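# Roll a folded necktie one full turn from its fold

## Task

Starting at the folded end of the necktie, which has no rolling yet, roll it up through one complete turn. The finished roll must sit low. The remaining length of tie must lie flat on the table, extending in a straight line away from the roll and perpendicular to it, with the whole tie resting on the table. Finally release the tie and pull the grippers away. The result only counts if it stays in place without the robot holding it.

## Robot and tools

Robot: two arms, left_arm and right_arm, each ending in a two-finger gripper. Every pose is given in one scene frame, measured in metres. Its origin sits on the table surface halfway between the arms. +z is up, +x points outward over the table, and left_arm is on the +y side. The arm names are labels only and do not tell you which side of a camera image an arm appears on. On each gripper, the fingers extend along the gripper's own +z axis and close along its y axis. end_effector_position is the point between the finger pads, roughly 1 cm behind the fingertips.

State line: "left_arm: ... | right_arm: ..." gives each gripper's position (x, y, z) and orientation quaternion (w, x, y, z). The printed position can be off from the real one, more so when the arm is stretched far. Moves tend to stop a centimetre or more short of the command, usually too low.

Row format, shared by both motion tools: one flat list of 16 numbers covering both arms. The first 8 are left_arm: x, y, z, qw, qx, qy, qz, opening. The last 8 are the same for right_arm. All 16 are needed even when only one arm should move. x, y, z and the quaternion are an absolute target pose in the scene frame, not an offset. Opening runs from -1 (closed) to +1 (fully open, 0.094 m). To hold an arm still, resend its pose from the last result before it stopped, including its quaternion, and the opening it should keep. To keep an orientation, repeat your own target quaternion rather than copying the reported one, which drifts.

execute_actions: argument "actions" is a list holding zero or one item; optional "pictures" (boolean) asks for camera images. An empty list only reports the state, with pictures. An action is {"rows": [...], "steps": n}: 1 to 15 rows, n from 6 to 15 (default 15). Each step is 1/30 s and uses the next row; the final row repeats if rows run out. A wait is {"steps": n} with n up to 300, counted from the previous result, so your reply time is included. The result of an action is captured 6 steps before it finishes; those last steps run while you are writing your next reply. A refused call moves nothing. A call is refused if a target lies more than 0.6 m from that arm's last reported position along any axis of its gripper.

Per-step limits: each control step, the commanded pose is clipped to within 70 mm and 16 degrees of the measured pose; the controller favours position over orientation when it cannot reach both. After an action ends, an arm only goes on to its last clipped pose, so check the result and send the remainder. Elbows never fully straighten.

move: "target" is one 16-number row as above; "speed" is optional, 0.002 to 0.5 m/s (default 0.25), with turning capped at twice that value in rad/s. Each gripper follows a straight line to its pose, both finishing together, over 0.5 to 10 s; beyond 10 s they stop short. Rotation takes the shorter direction. Paths ignore obstacles and the other arm. Openings are applied at the start. The result adds a "move:" line naming how it ended (done, off_target, moving, held, fault) and any limits (paced = target was clipped; held = a check blocked some steps, after which the arm may surge), plus each gripper's distance to its pose.

wait: "seconds" from 0 to 10; nothing new is sent.

zoom_image: "camera" is one of cam_high, cam_low, cam_roll_left, cam_roll_right, cam_left_wrist, cam_right_wrist (each 504x504); "region" is [x0, y0, x1, y1] in pixels from the top-left, at most 504 by 504.

finished_scene: "scene" is the number of the current scene. It ends that scene for good and reports whether the task succeeded. Replying with no tool call at all also ends the run.

Other result lines: "pose unreachable" means the clearance check altered or blocked a command for the named arm; HELD marks steps where your row was partly or fully withheld; "Hand target" (only when no steps are pending) is the pose the controller is steering toward; FAULT means an arm stopped. grip_measured is the measured opening on the command scale (the last Joint positions number is the opening in metres); readings can be off by about 1 mm. Joint torques list total drive output, with fixed offsets and noise. Joint ranges (rad): waist -2.618 to 3.054, shoulder 0.000 to 3.142, elbow 0.000 to 3.142, wrist pitch -1.571 to 1.571, wrist yaw -1.571 to 1.571, wrist roll -2.094 to 2.094.

Gripping: command roughly 0.03 below grip_measured for a firm hold, less below for a gentle one. Pads push up to about 50 to 62 N, less on parts under about 2 mm thick, and briefly harder at first contact.

Avoid: letting the arms collide or push each other; fast contacts and targets set far beyond a contact, both of which press harder; dropping or flinging the tie. Holding loads heats motors: MOTOR HOT appears at 75 °C, 90 °C halts that arm for 10 s, and at 100 °C the arm goes limp and drops (OVER-TEMPERATURE FAULT). The simulation keeps running while you think and write.

Each tool is called after "Request:" as a command line: name --argument value for each argument, lists and objects as JSON in quotes; but a table of rows of numbers goes row by row, as --pt "numbers of a row", without its own name.

## Session

Request:
execute_actions --actions '[]'

Scene clock: 0.00 s of 6000.00 s.
left_arm: end_effector_position=(+0.3249, +0.3484, +0.4144) grip_measured=+1.000 end_effector_quat_wxyz=(+0.709, -0.072, +0.698, +0.067) | right_arm: end_effector_position=(+0.3572, -0.2872, +0.3964) grip_measured=+1.000 end_effector_quat_wxyz=(+0.698, -0.012, +0.716, +0.007)
Joint positions: left_arm=[-0.005  1.042  1.059 -0.002  0.006 -0.008  0.094] | right_arm=[-0.004  1.063  1.036  0.001  0.001 -0.007  0.094]
Joint velocities: left_arm=[-0.002 -0.017 -0.007  0.051 -0.007 -0.066  0.   ] | right_arm=[-0.002  0.002 -0.007  0.022  0.007  0.051  0.   ]
Joint torques (N m, as the arm reports them, + toward a larger angle): no reading
Hand target (left_arm): +0.322, +0.348, +0.424; +0.718, -0.071, +0.690, +0.068
Hand target (right_arm): +0.355, -0.287, +0.398; +0.698, -0.011, +0.716, +0.007

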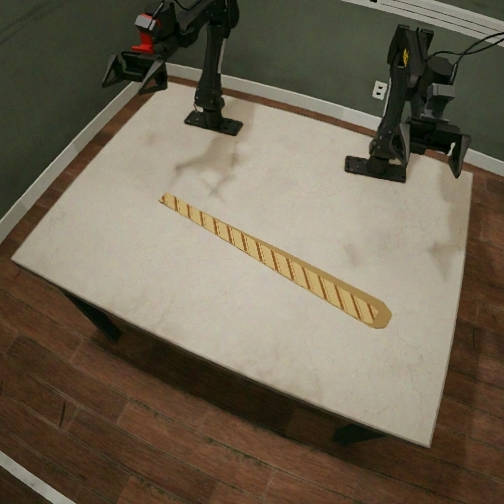

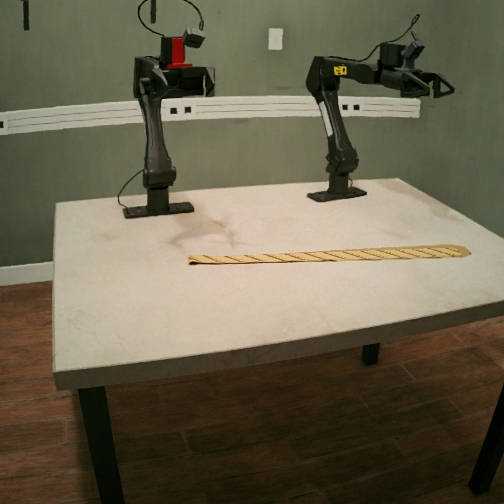

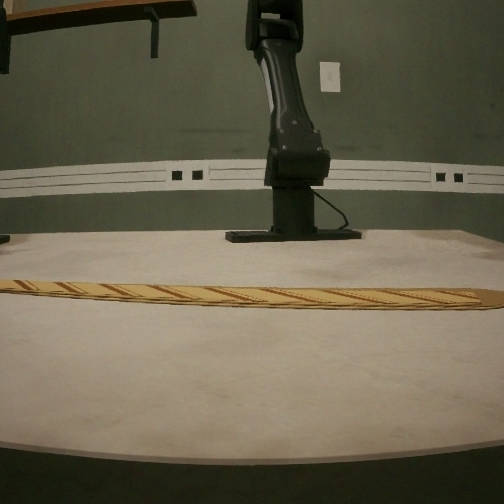

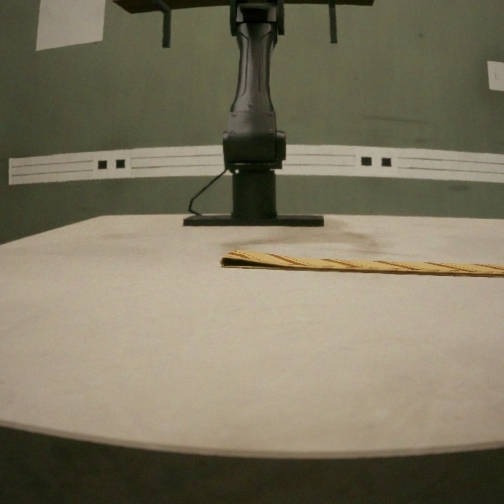

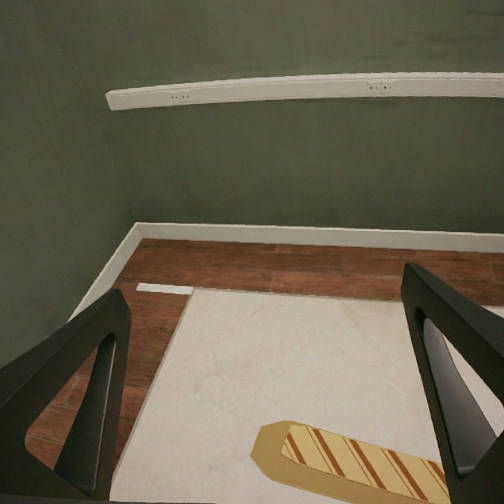

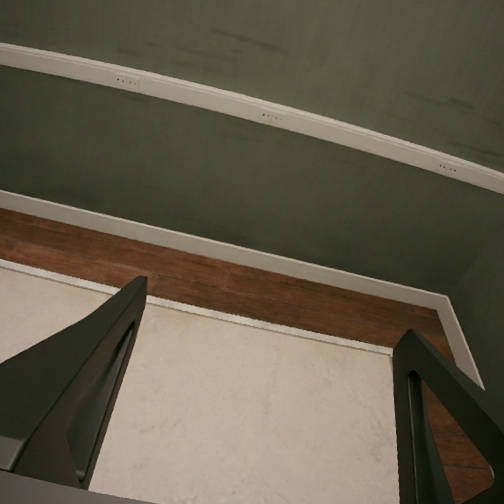

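Request:
move --target '[0.3249,0.3484,0.4144,0.709,-0.072,0.698,0.067,1,0.335,-0.31,0.05,0.02,0.075,0.963,0.258,-0.36]' --speed 0.4

Scene clock: 3.80 s of 6000.00 s.
left_arm: end_effector_position=(+0.3249, +0.3484, +0.4144) grip_measured=+1.000 end_effector_quat_wxyz=(+0.709, -0.072, +0.698, +0.067) | right_arm: end_effector_position=(+0.3190, -0.3060, +0.0471) grip_measured=-0.358 end_effector_quat_wxyz=(+0.011, +0.075, +0.963, +0.259)
Joint positions: left_arm=[-0.005  1.042  1.059 -0.002  0.006 -0.008  0.094] | right_arm=[-0.311  1.969  1.361 -1.055 -0.517 -0.149  0.03 ]
Joint velocities: left_arm=[ 0.002  0.007 -0.007 -0.066  0.022  0.007  0.   ] | right_arm=[-0.012 -0.002  0.007  0.007 -0.066 -0.051 -0.002]
Joint torques (N m, as the arm reports them, + toward a larger angle): left_arm=[ 0.03 -2.35  5.94  1.74  0.02 -0.01] | right_arm=[-0.52 -8.47  8.6  -0.08 -0.41 -0.08]
Hand target (left_arm): +0.325, +0.348, +0.414; +0.709, -0.072, +0.698, +0.067
Hand target (right_arm): +0.326, -0.309, +0.053; +0.021, +0.071, +0.961, +0.265
Off the commanded pose (left_arm): 0.000 m, 0 deg.
Off the commanded pose (right_arm): 0.017 m, 1 deg.
Kept back: nothing.
move: off_target (right_arm)

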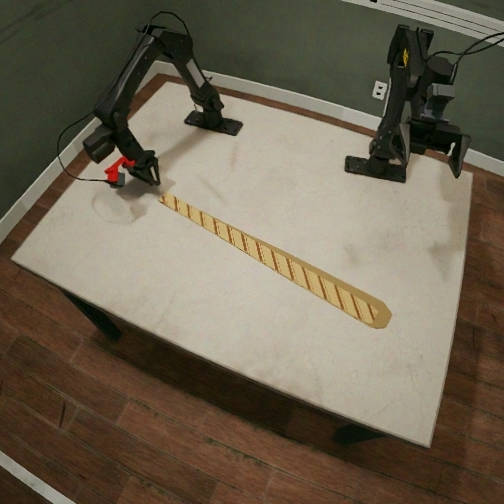

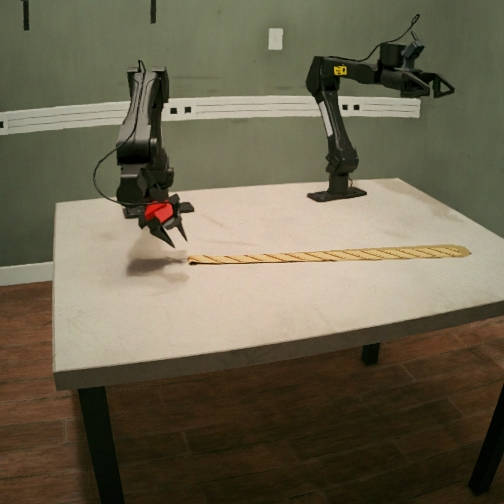

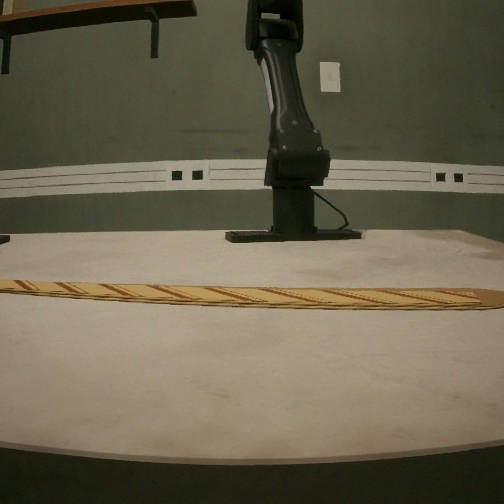

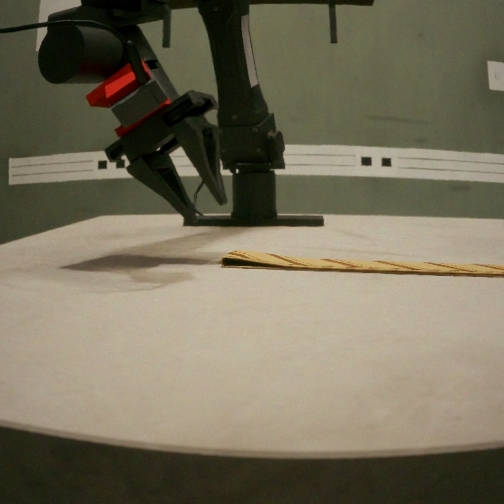

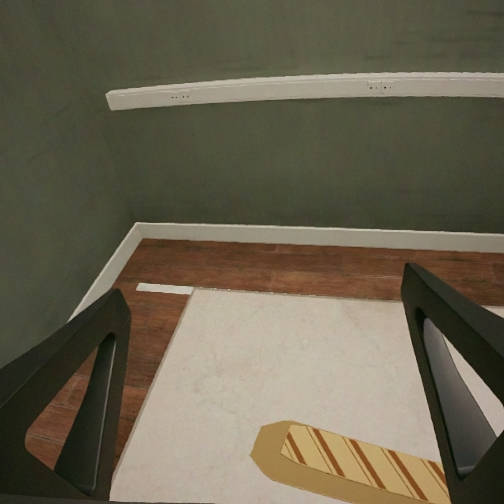

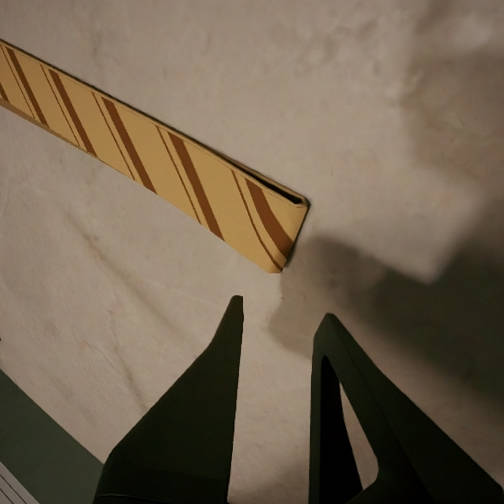

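Request:
move --target '[0.3249,0.3484,0.4144,0.709,-0.072,0.698,0.067,1,0.33,-0.277,0.008,0.02,0.075,0.963,0.258,-0.36]' --speed 0.1

Scene clock: 5.13 s of 6000.00 s.
left_arm: end_effector_position=(+0.3249, +0.3484, +0.4144) grip_measured=+1.000 end_effector_quat_wxyz=(+0.709, -0.072, +0.698, +0.067) | right_arm: end_effector_position=(+0.3343, -0.2816, +0.0166) grip_measured=-0.358 end_effector_quat_wxyz=(+0.031, +0.073, +0.964, +0.253)
Joint positions: left_arm=[-0.005  1.042  1.059 -0.002  0.006 -0.008  0.094] | right_arm=[-0.231  2.     1.279 -0.851 -0.516 -0.05   0.03 ]
Joint velocities: left_arm=[ 0.012 -0.007 -0.012 -0.022 -0.022  0.037  0.   ] | right_arm=[-0.007  0.002 -0.007  0.022  0.007  0.037  0.   ]
Joint torques (N m, as the arm reports them, + toward a larger angle): left_arm=[-0.04 -2.34  5.94  1.75  0.01 -0.04] | right_arm=[ 0.42 -8.19  4.56  0.27 -0.34  0.08]
Hand target (left_arm): +0.325, +0.348, +0.414; +0.709, -0.072, +0.698, +0.067
Hand target (right_arm): +0.329, -0.277, +0.008; +0.020, +0.075, +0.963, +0.257
Off the commanded pose (left_arm): 0.000 m, 0 deg.
Off the commanded pose (right_arm): 0.011 m, 1 deg.
Kept back: nothing.
move: off_target (right_arm)

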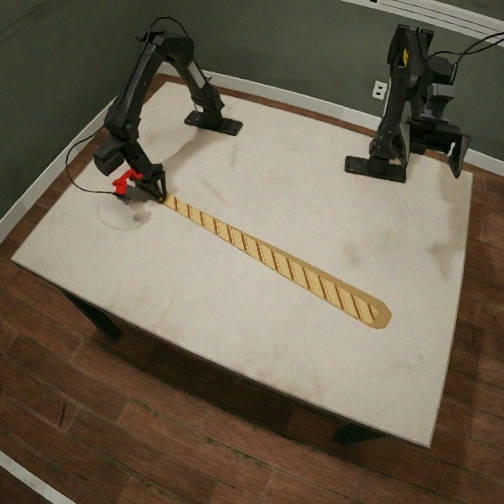

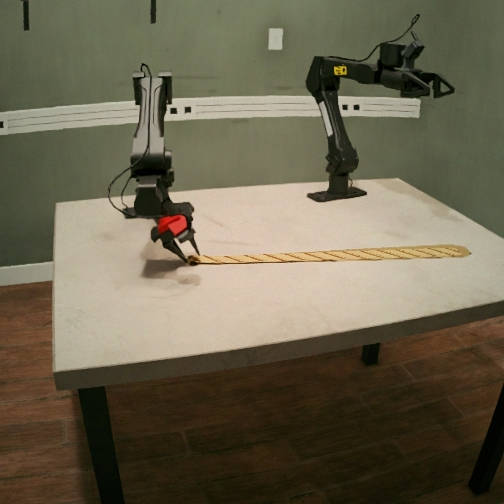

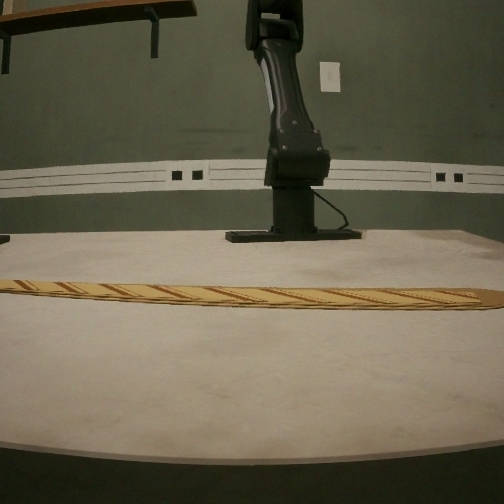

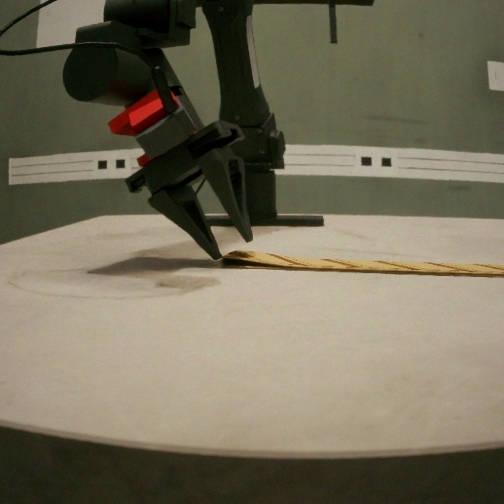

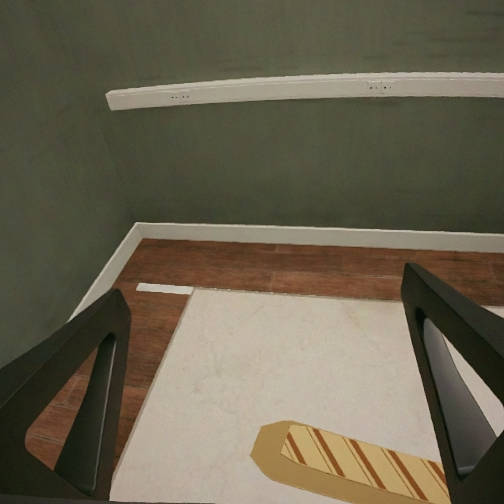

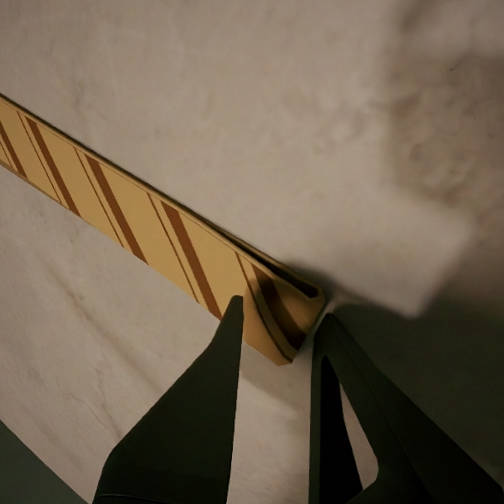

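Request:
move --target '[0.3249,0.3484,0.4144,0.709,-0.072,0.698,0.067,1,0.32,-0.277,-0.004,0.011,0.085,0.985,0.15,-0.36]' --speed 0.1

Request:
move --target '[0.3249,0.3484,0.4144,0.709,-0.072,0.698,0.067,1,0.32,-0.277,-0.008,0.011,0.085,0.985,0.15,-1]'

Request:
move --target '[0.3249,0.3484,0.4144,0.709,-0.072,0.698,0.067,1,0.313,-0.34,0.055,0.011,0.085,0.985,0.15,-1]' --speed 0.15

Scene clock: 6.77 s of 6000.00 s.
left_arm: end_effector_position=(+0.3249, +0.3484, +0.4144) grip_measured=+1.000 end_effector_quat_wxyz=(+0.709, -0.072, +0.698, +0.067) | right_arm: end_effector_position=(+0.3343, -0.2807, +0.0085) grip_measured=-0.358 end_effector_quat_wxyz=(+0.031, +0.083, +0.983, +0.158)
Joint positions: left_arm=[-0.005  1.042  1.059 -0.002  0.006 -0.008  0.094] | right_arm=[-0.139  1.965  1.252 -0.8   -0.318  0.071  0.03 ]
Joint velocities: left_arm=[-0.002  0.002 -0.002  0.037  0.051  0.081  0.   ] | right_arm=[-0.022 -0.017 -0.007  0.037 -0.051  0.037 -0.001]
Joint torques (N m, as the arm reports them, + toward a larger angle): left_arm=[ 0.03 -2.28  5.88  1.74  0.   -0.02] | right_arm=[ 0.95 -8.87  2.74  0.35 -0.04  0.06]
Hand target (left_arm): +0.325, +0.348, +0.414; +0.709, -0.072, +0.698, +0.067
Hand target (right_arm): +0.319, -0.278, -0.003; +0.010, +0.085, +0.985, +0.149
Off the commanded pose (left_arm): 0.000 m, 0 deg.
Off the commanded pose (right_arm): 0.019 m, 3 deg.
Kept back: nothing.
move: off_target (right_arm)

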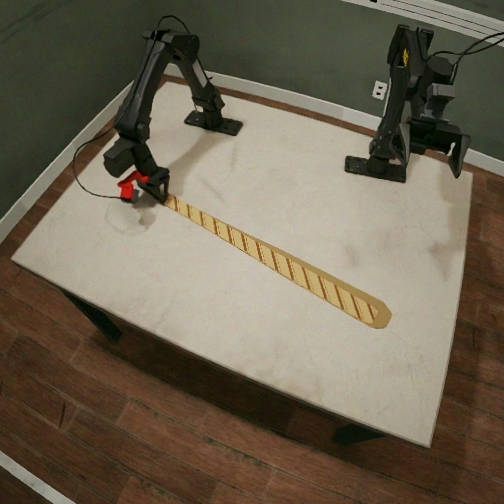

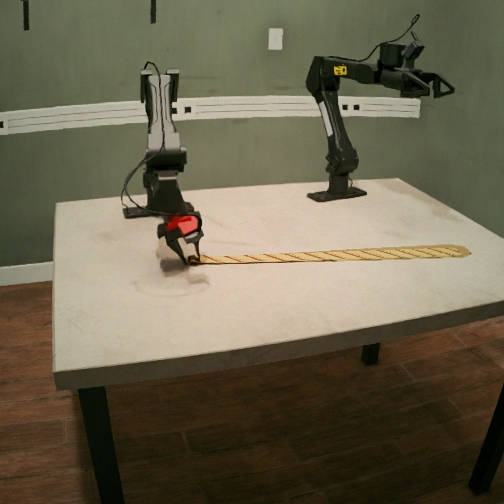

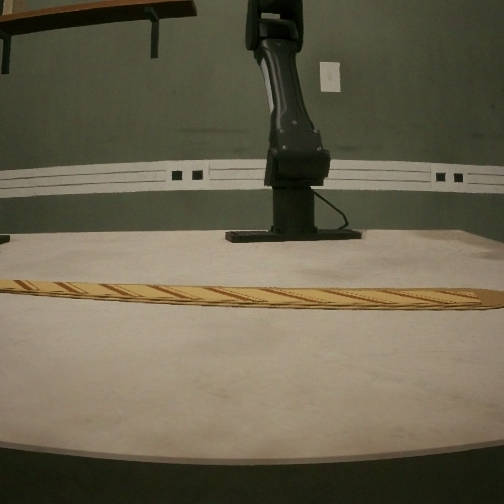

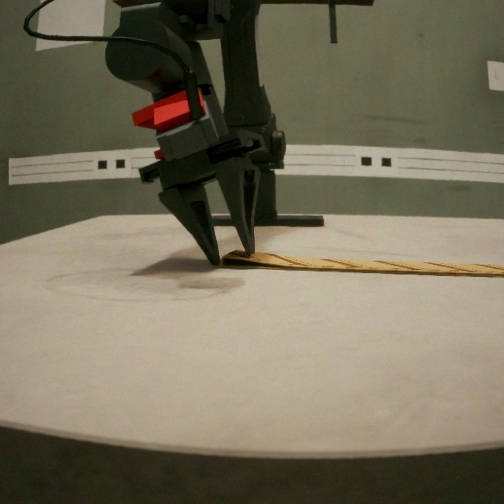

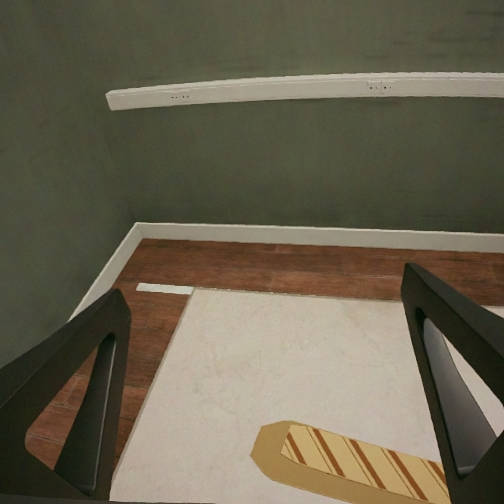

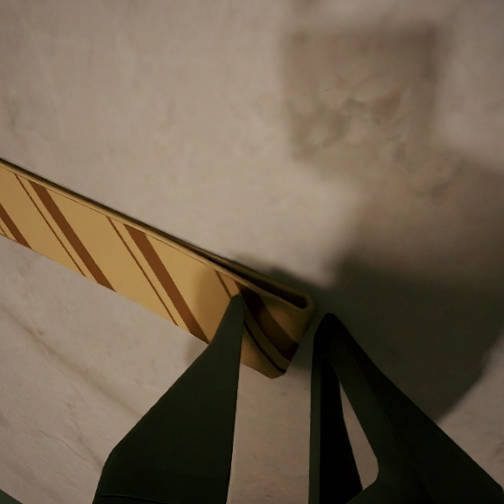

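Scene clock: 7.47 s of 6000.00 s.
left_arm: end_effector_position=(+0.3249, +0.3484, +0.4144) grip_measured=+1.000 end_effector_quat_wxyz=(+0.709, -0.072, +0.698, +0.067) | right_arm: end_effector_position=(+0.3338, -0.2807, +0.0066) grip_measured=-0.978 end_effector_quat_wxyz=(+0.032, +0.085, +0.983, +0.157)
Joint positions: left_arm=[-0.005  1.042  1.059 -0.002  0.006 -0.008  0.094] | right_arm=[-0.139  1.965  1.244 -0.79  -0.317  0.074  0.001]
Joint velocities: left_arm=[ 0.007 -0.017 -0.032 -0.095 -0.095 -0.007  0.   ] | right_arm=[-0.017  0.012 -0.007 -0.051  0.037  0.022  0.001]
Joint torques (N m, as the arm reports them, + toward a larger angle): left_arm=[ 0.04 -2.36  5.91  1.74  0.01 -0.01] | right_arm=[ 0.94 -8.34  2.78  0.41 -0.02  0.1 ]
Hand target (left_arm): +0.325, +0.348, +0.414; +0.709, -0.072, +0.698, +0.067
Hand target (right_arm): +0.319, -0.277, -0.007; +0.011, +0.085, +0.985, +0.150
Off the commanded pose (left_arm): 0.000 m, 0 deg.
Off the commanded pose (right_arm): 0.020 m, 3 deg.
Kept back: nothing.
move: off_target (right_arm)

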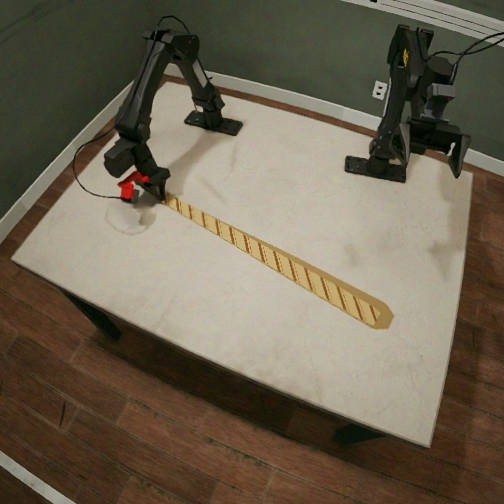

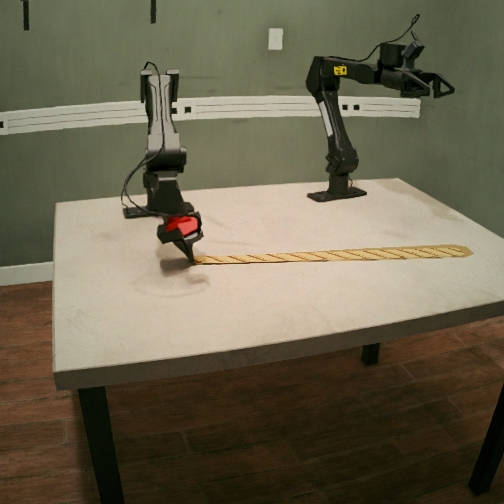

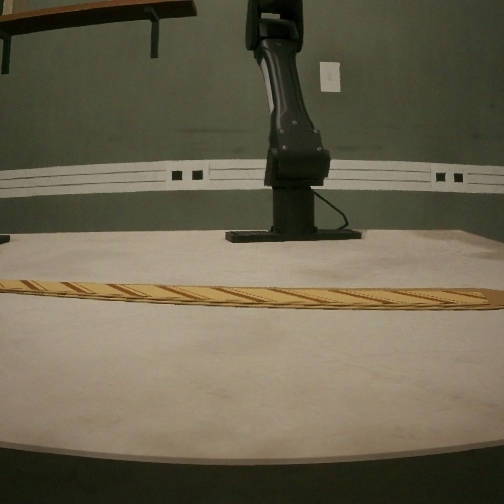

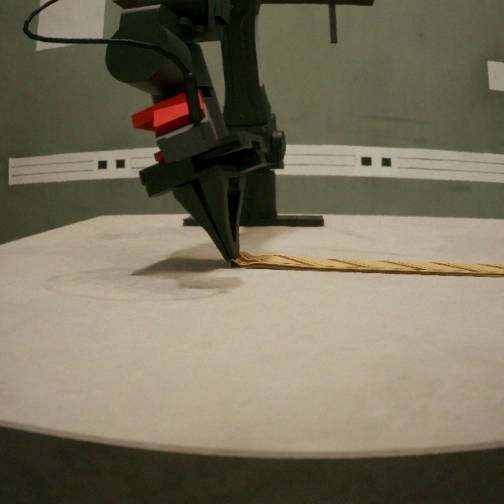

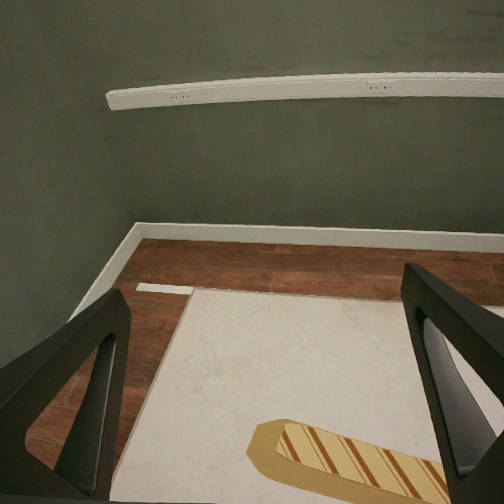

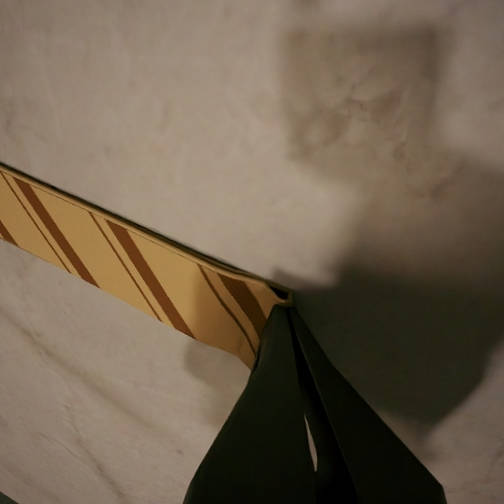

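Scene clock: 8.63 s of 6000.00 s.
left_arm: end_effector_position=(+0.3249, +0.3484, +0.4144) grip_measured=+1.000 end_effector_quat_wxyz=(+0.709, -0.072, +0.698, +0.067) | right_arm: end_effector_position=(+0.3062, -0.3358, +0.0424) grip_measured=-0.980 end_effector_quat_wxyz=(-0.008, +0.092, +0.984, +0.156)
Joint positions: left_arm=[-0.005  1.042  1.059 -0.002  0.006 -0.008  0.094] | right_arm=[-0.304  1.931  1.353 -1.066 -0.304 -0.097  0.001]
Joint velocities: left_arm=[ 0.007 -0.002 -0.012 -0.007 -0.081  0.007  0.   ] | right_arm=[ 0.002 -0.022 -0.007  0.007  0.007  0.051  0.   ]
Joint torques (N m, as the arm reports them, + toward a larger angle): left_arm=[ 0.01 -2.39  5.93  1.75  0.01 -0.02] | right_arm=[ -0.3  -10.17   8.66  -0.04  -0.17  -0.06]
Hand target (left_arm): +0.325, +0.348, +0.414; +0.709, -0.072, +0.698, +0.067
Hand target (right_arm): +0.314, -0.339, +0.055; +0.011, +0.085, +0.985, +0.152
Off the commanded pose (left_arm): 0.000 m, 0 deg.
Off the commanded pose (right_arm): 0.015 m, 2 deg.
Kept back: nothing.
move: off_target (right_arm)

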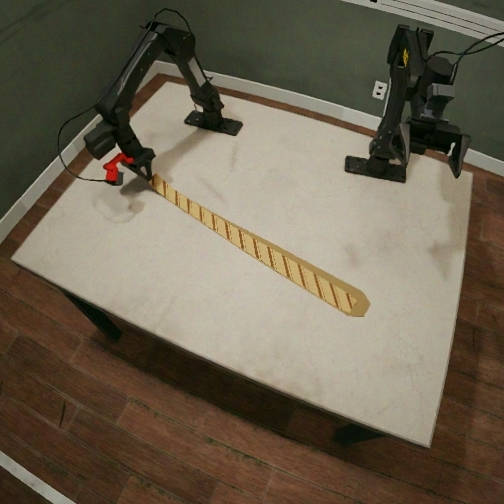

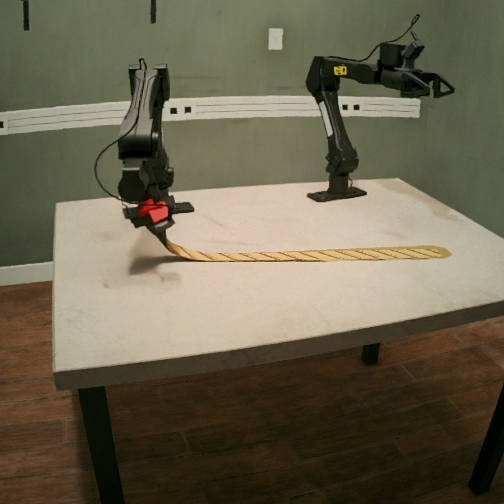

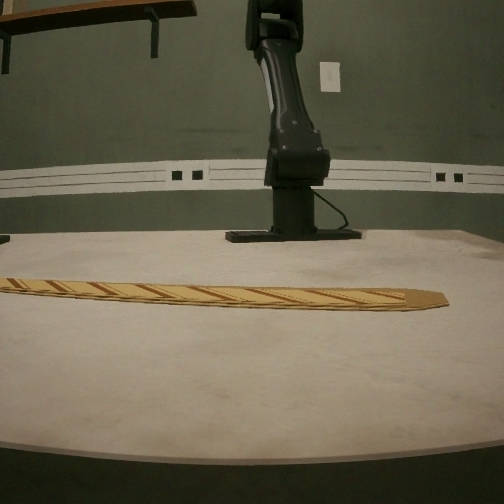

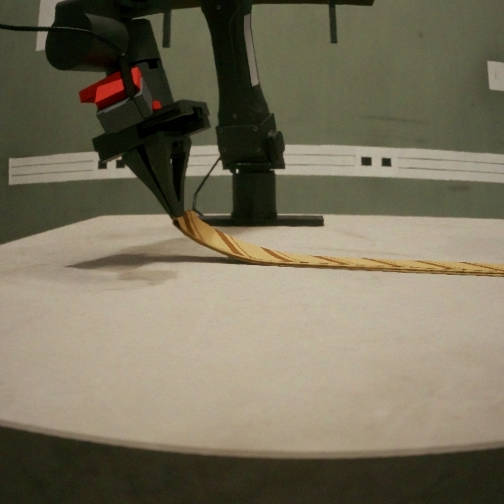

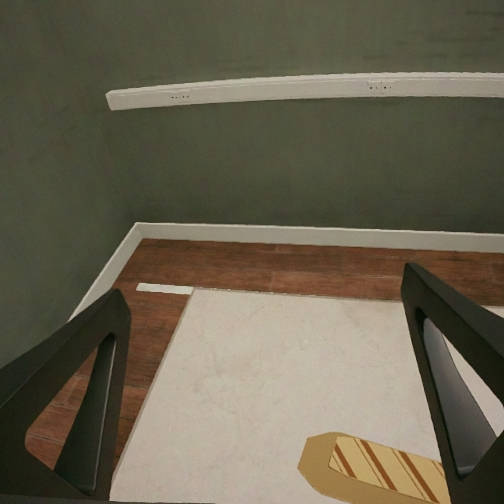

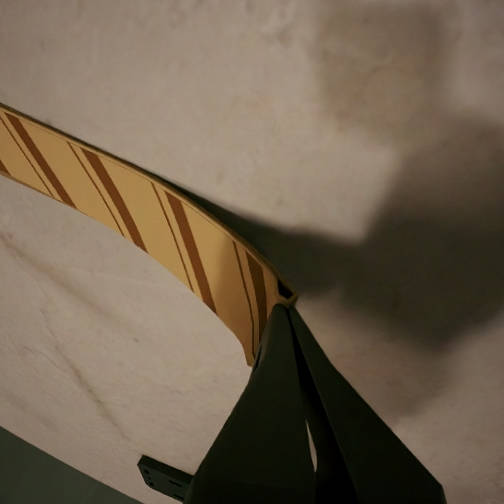

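Request:
move --target '[0.3249,0.3484,0.4144,0.709,-0.072,0.698,0.067,1,0.322,-0.285,0.065,-0.01,0.105,0.99,-0.09,-1]' --speed 0.2

Request:
move --target '[0.3249,0.3484,0.4144,0.709,-0.072,0.698,0.067,1,0.326,-0.228,0.02,-0.03,0.1,0.949,-0.299,-1]' --speed 0.15

Scene clock: 10.70 s of 6000.00 s.
left_arm: end_effector_position=(+0.3249, +0.3484, +0.4144) grip_measured=+1.000 end_effector_quat_wxyz=(+0.709, -0.072, +0.698, +0.067) | right_arm: end_effector_position=(+0.3164, -0.2870, +0.0626) grip_measured=-0.980 end_effector_quat_wxyz=(-0.015, +0.101, +0.991, -0.090)
Joint positions: left_arm=[-0.005  1.042  1.059 -0.002  0.006 -0.008  0.094] | right_arm=[ 0.086  1.944  1.477 -1.174  0.17   0.327  0.001]
Joint velocities: left_arm=[ 0.002 -0.002  0.007 -0.007  0.022  0.007  0.   ] | right_arm=[ 0.007 -0.002 -0.007 -0.022  0.022 -0.022 -0.002]
Joint torques (N m, as the arm reports them, + toward a larger angle): left_arm=[ 0.04 -2.34  5.88  1.74  0.02 -0.02] | right_arm=[ 0.19 -7.71  8.95 -0.03  0.16  0.12]
Hand target (left_arm): +0.325, +0.348, +0.414; +0.709, -0.072, +0.698, +0.067
Hand target (right_arm): +0.323, -0.287, +0.065; -0.011, +0.105, +0.990, -0.095
Off the commanded pose (left_arm): 0.000 m, 0 deg.
Off the commanded pose (right_arm): 0.006 m, 1 deg.
Kept back: nothing.
move: done

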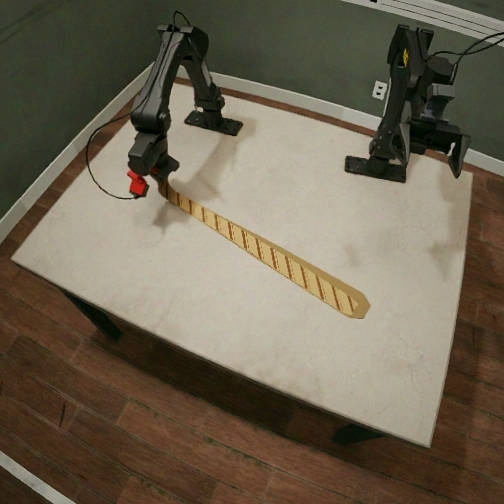

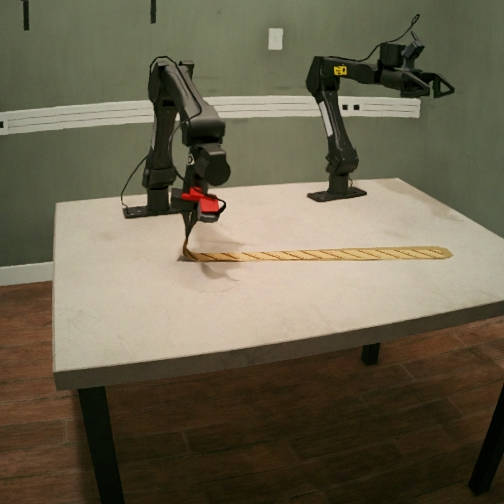

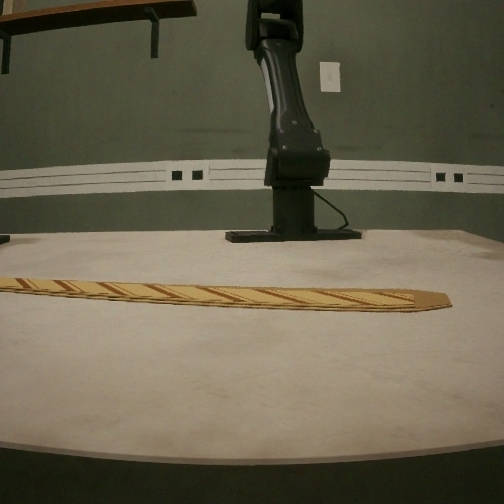

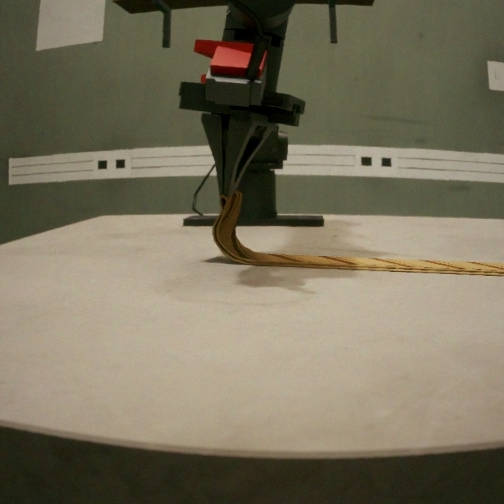

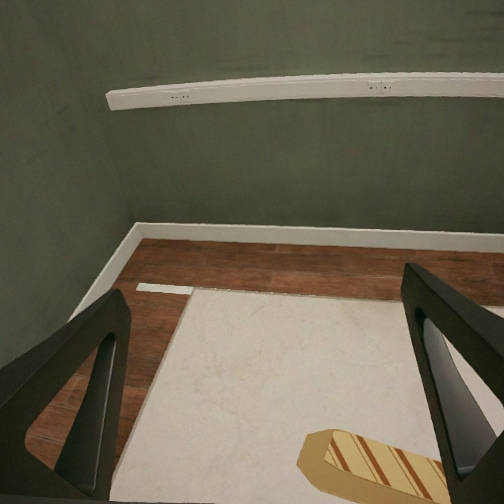

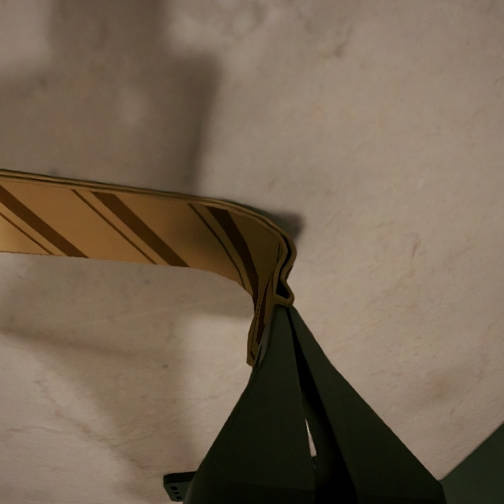

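Scene clock: 12.63 s of 6000.00 s.
left_arm: end_effector_position=(+0.3249, +0.3484, +0.4144) grip_measured=+1.000 end_effector_quat_wxyz=(+0.709, -0.072, +0.698, +0.067) | right_arm: end_effector_position=(+0.3204, -0.2317, +0.0206) grip_measured=-0.980 end_effector_quat_wxyz=(-0.037, +0.097, +0.949, -0.297)
Joint positions: left_arm=[-0.005  1.042  1.059 -0.002  0.006 -0.008  0.094] | right_arm=[ 0.386  2.306  1.73  -1.391  0.475  0.717  0.001]
Joint velocities: left_arm=[-0.012 -0.007  0.027 -0.037 -0.051  0.051  0.   ] | right_arm=[-0.002 -0.017  0.017  0.007  0.037  0.051  0.001]
Joint torques (N m, as the arm reports them, + toward a larger angle): left_arm=[ 0.   -2.37  5.9   1.73  0.   -0.02] | right_arm=[ 0.28 -9.79  8.03 -0.6   0.32  0.15]
Hand target (left_arm): +0.325, +0.348, +0.414; +0.709, -0.072, +0.698, +0.067
Hand target (right_arm): +0.326, -0.229, +0.021; -0.030, +0.100, +0.948, -0.302
Off the commanded pose (left_arm): 0.000 m, 0 deg.
Off the commanded pose (right_arm): 0.007 m, 1 deg.
Kept back: nothing.
move: done

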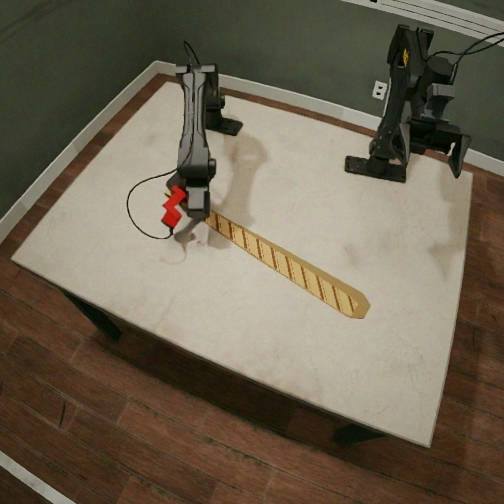

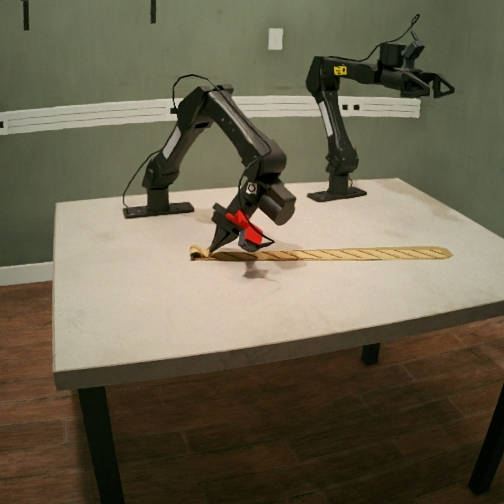

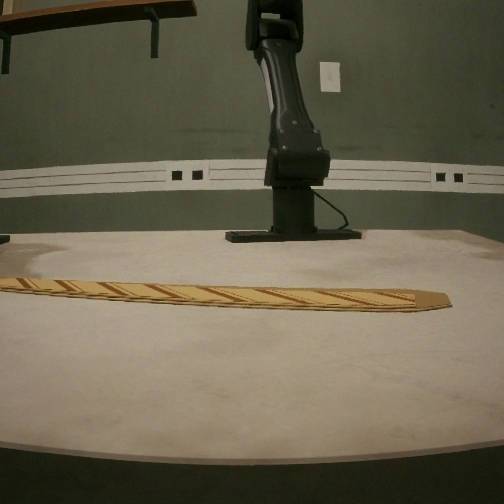

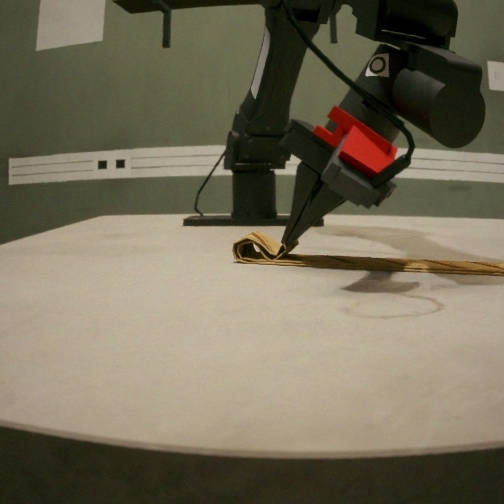

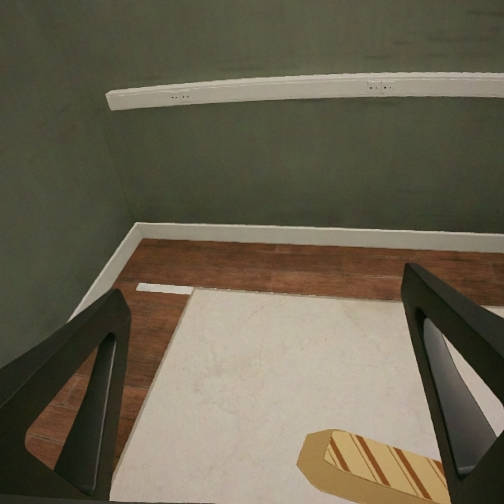

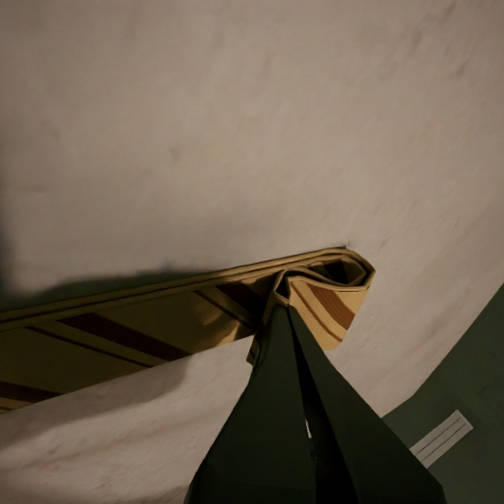

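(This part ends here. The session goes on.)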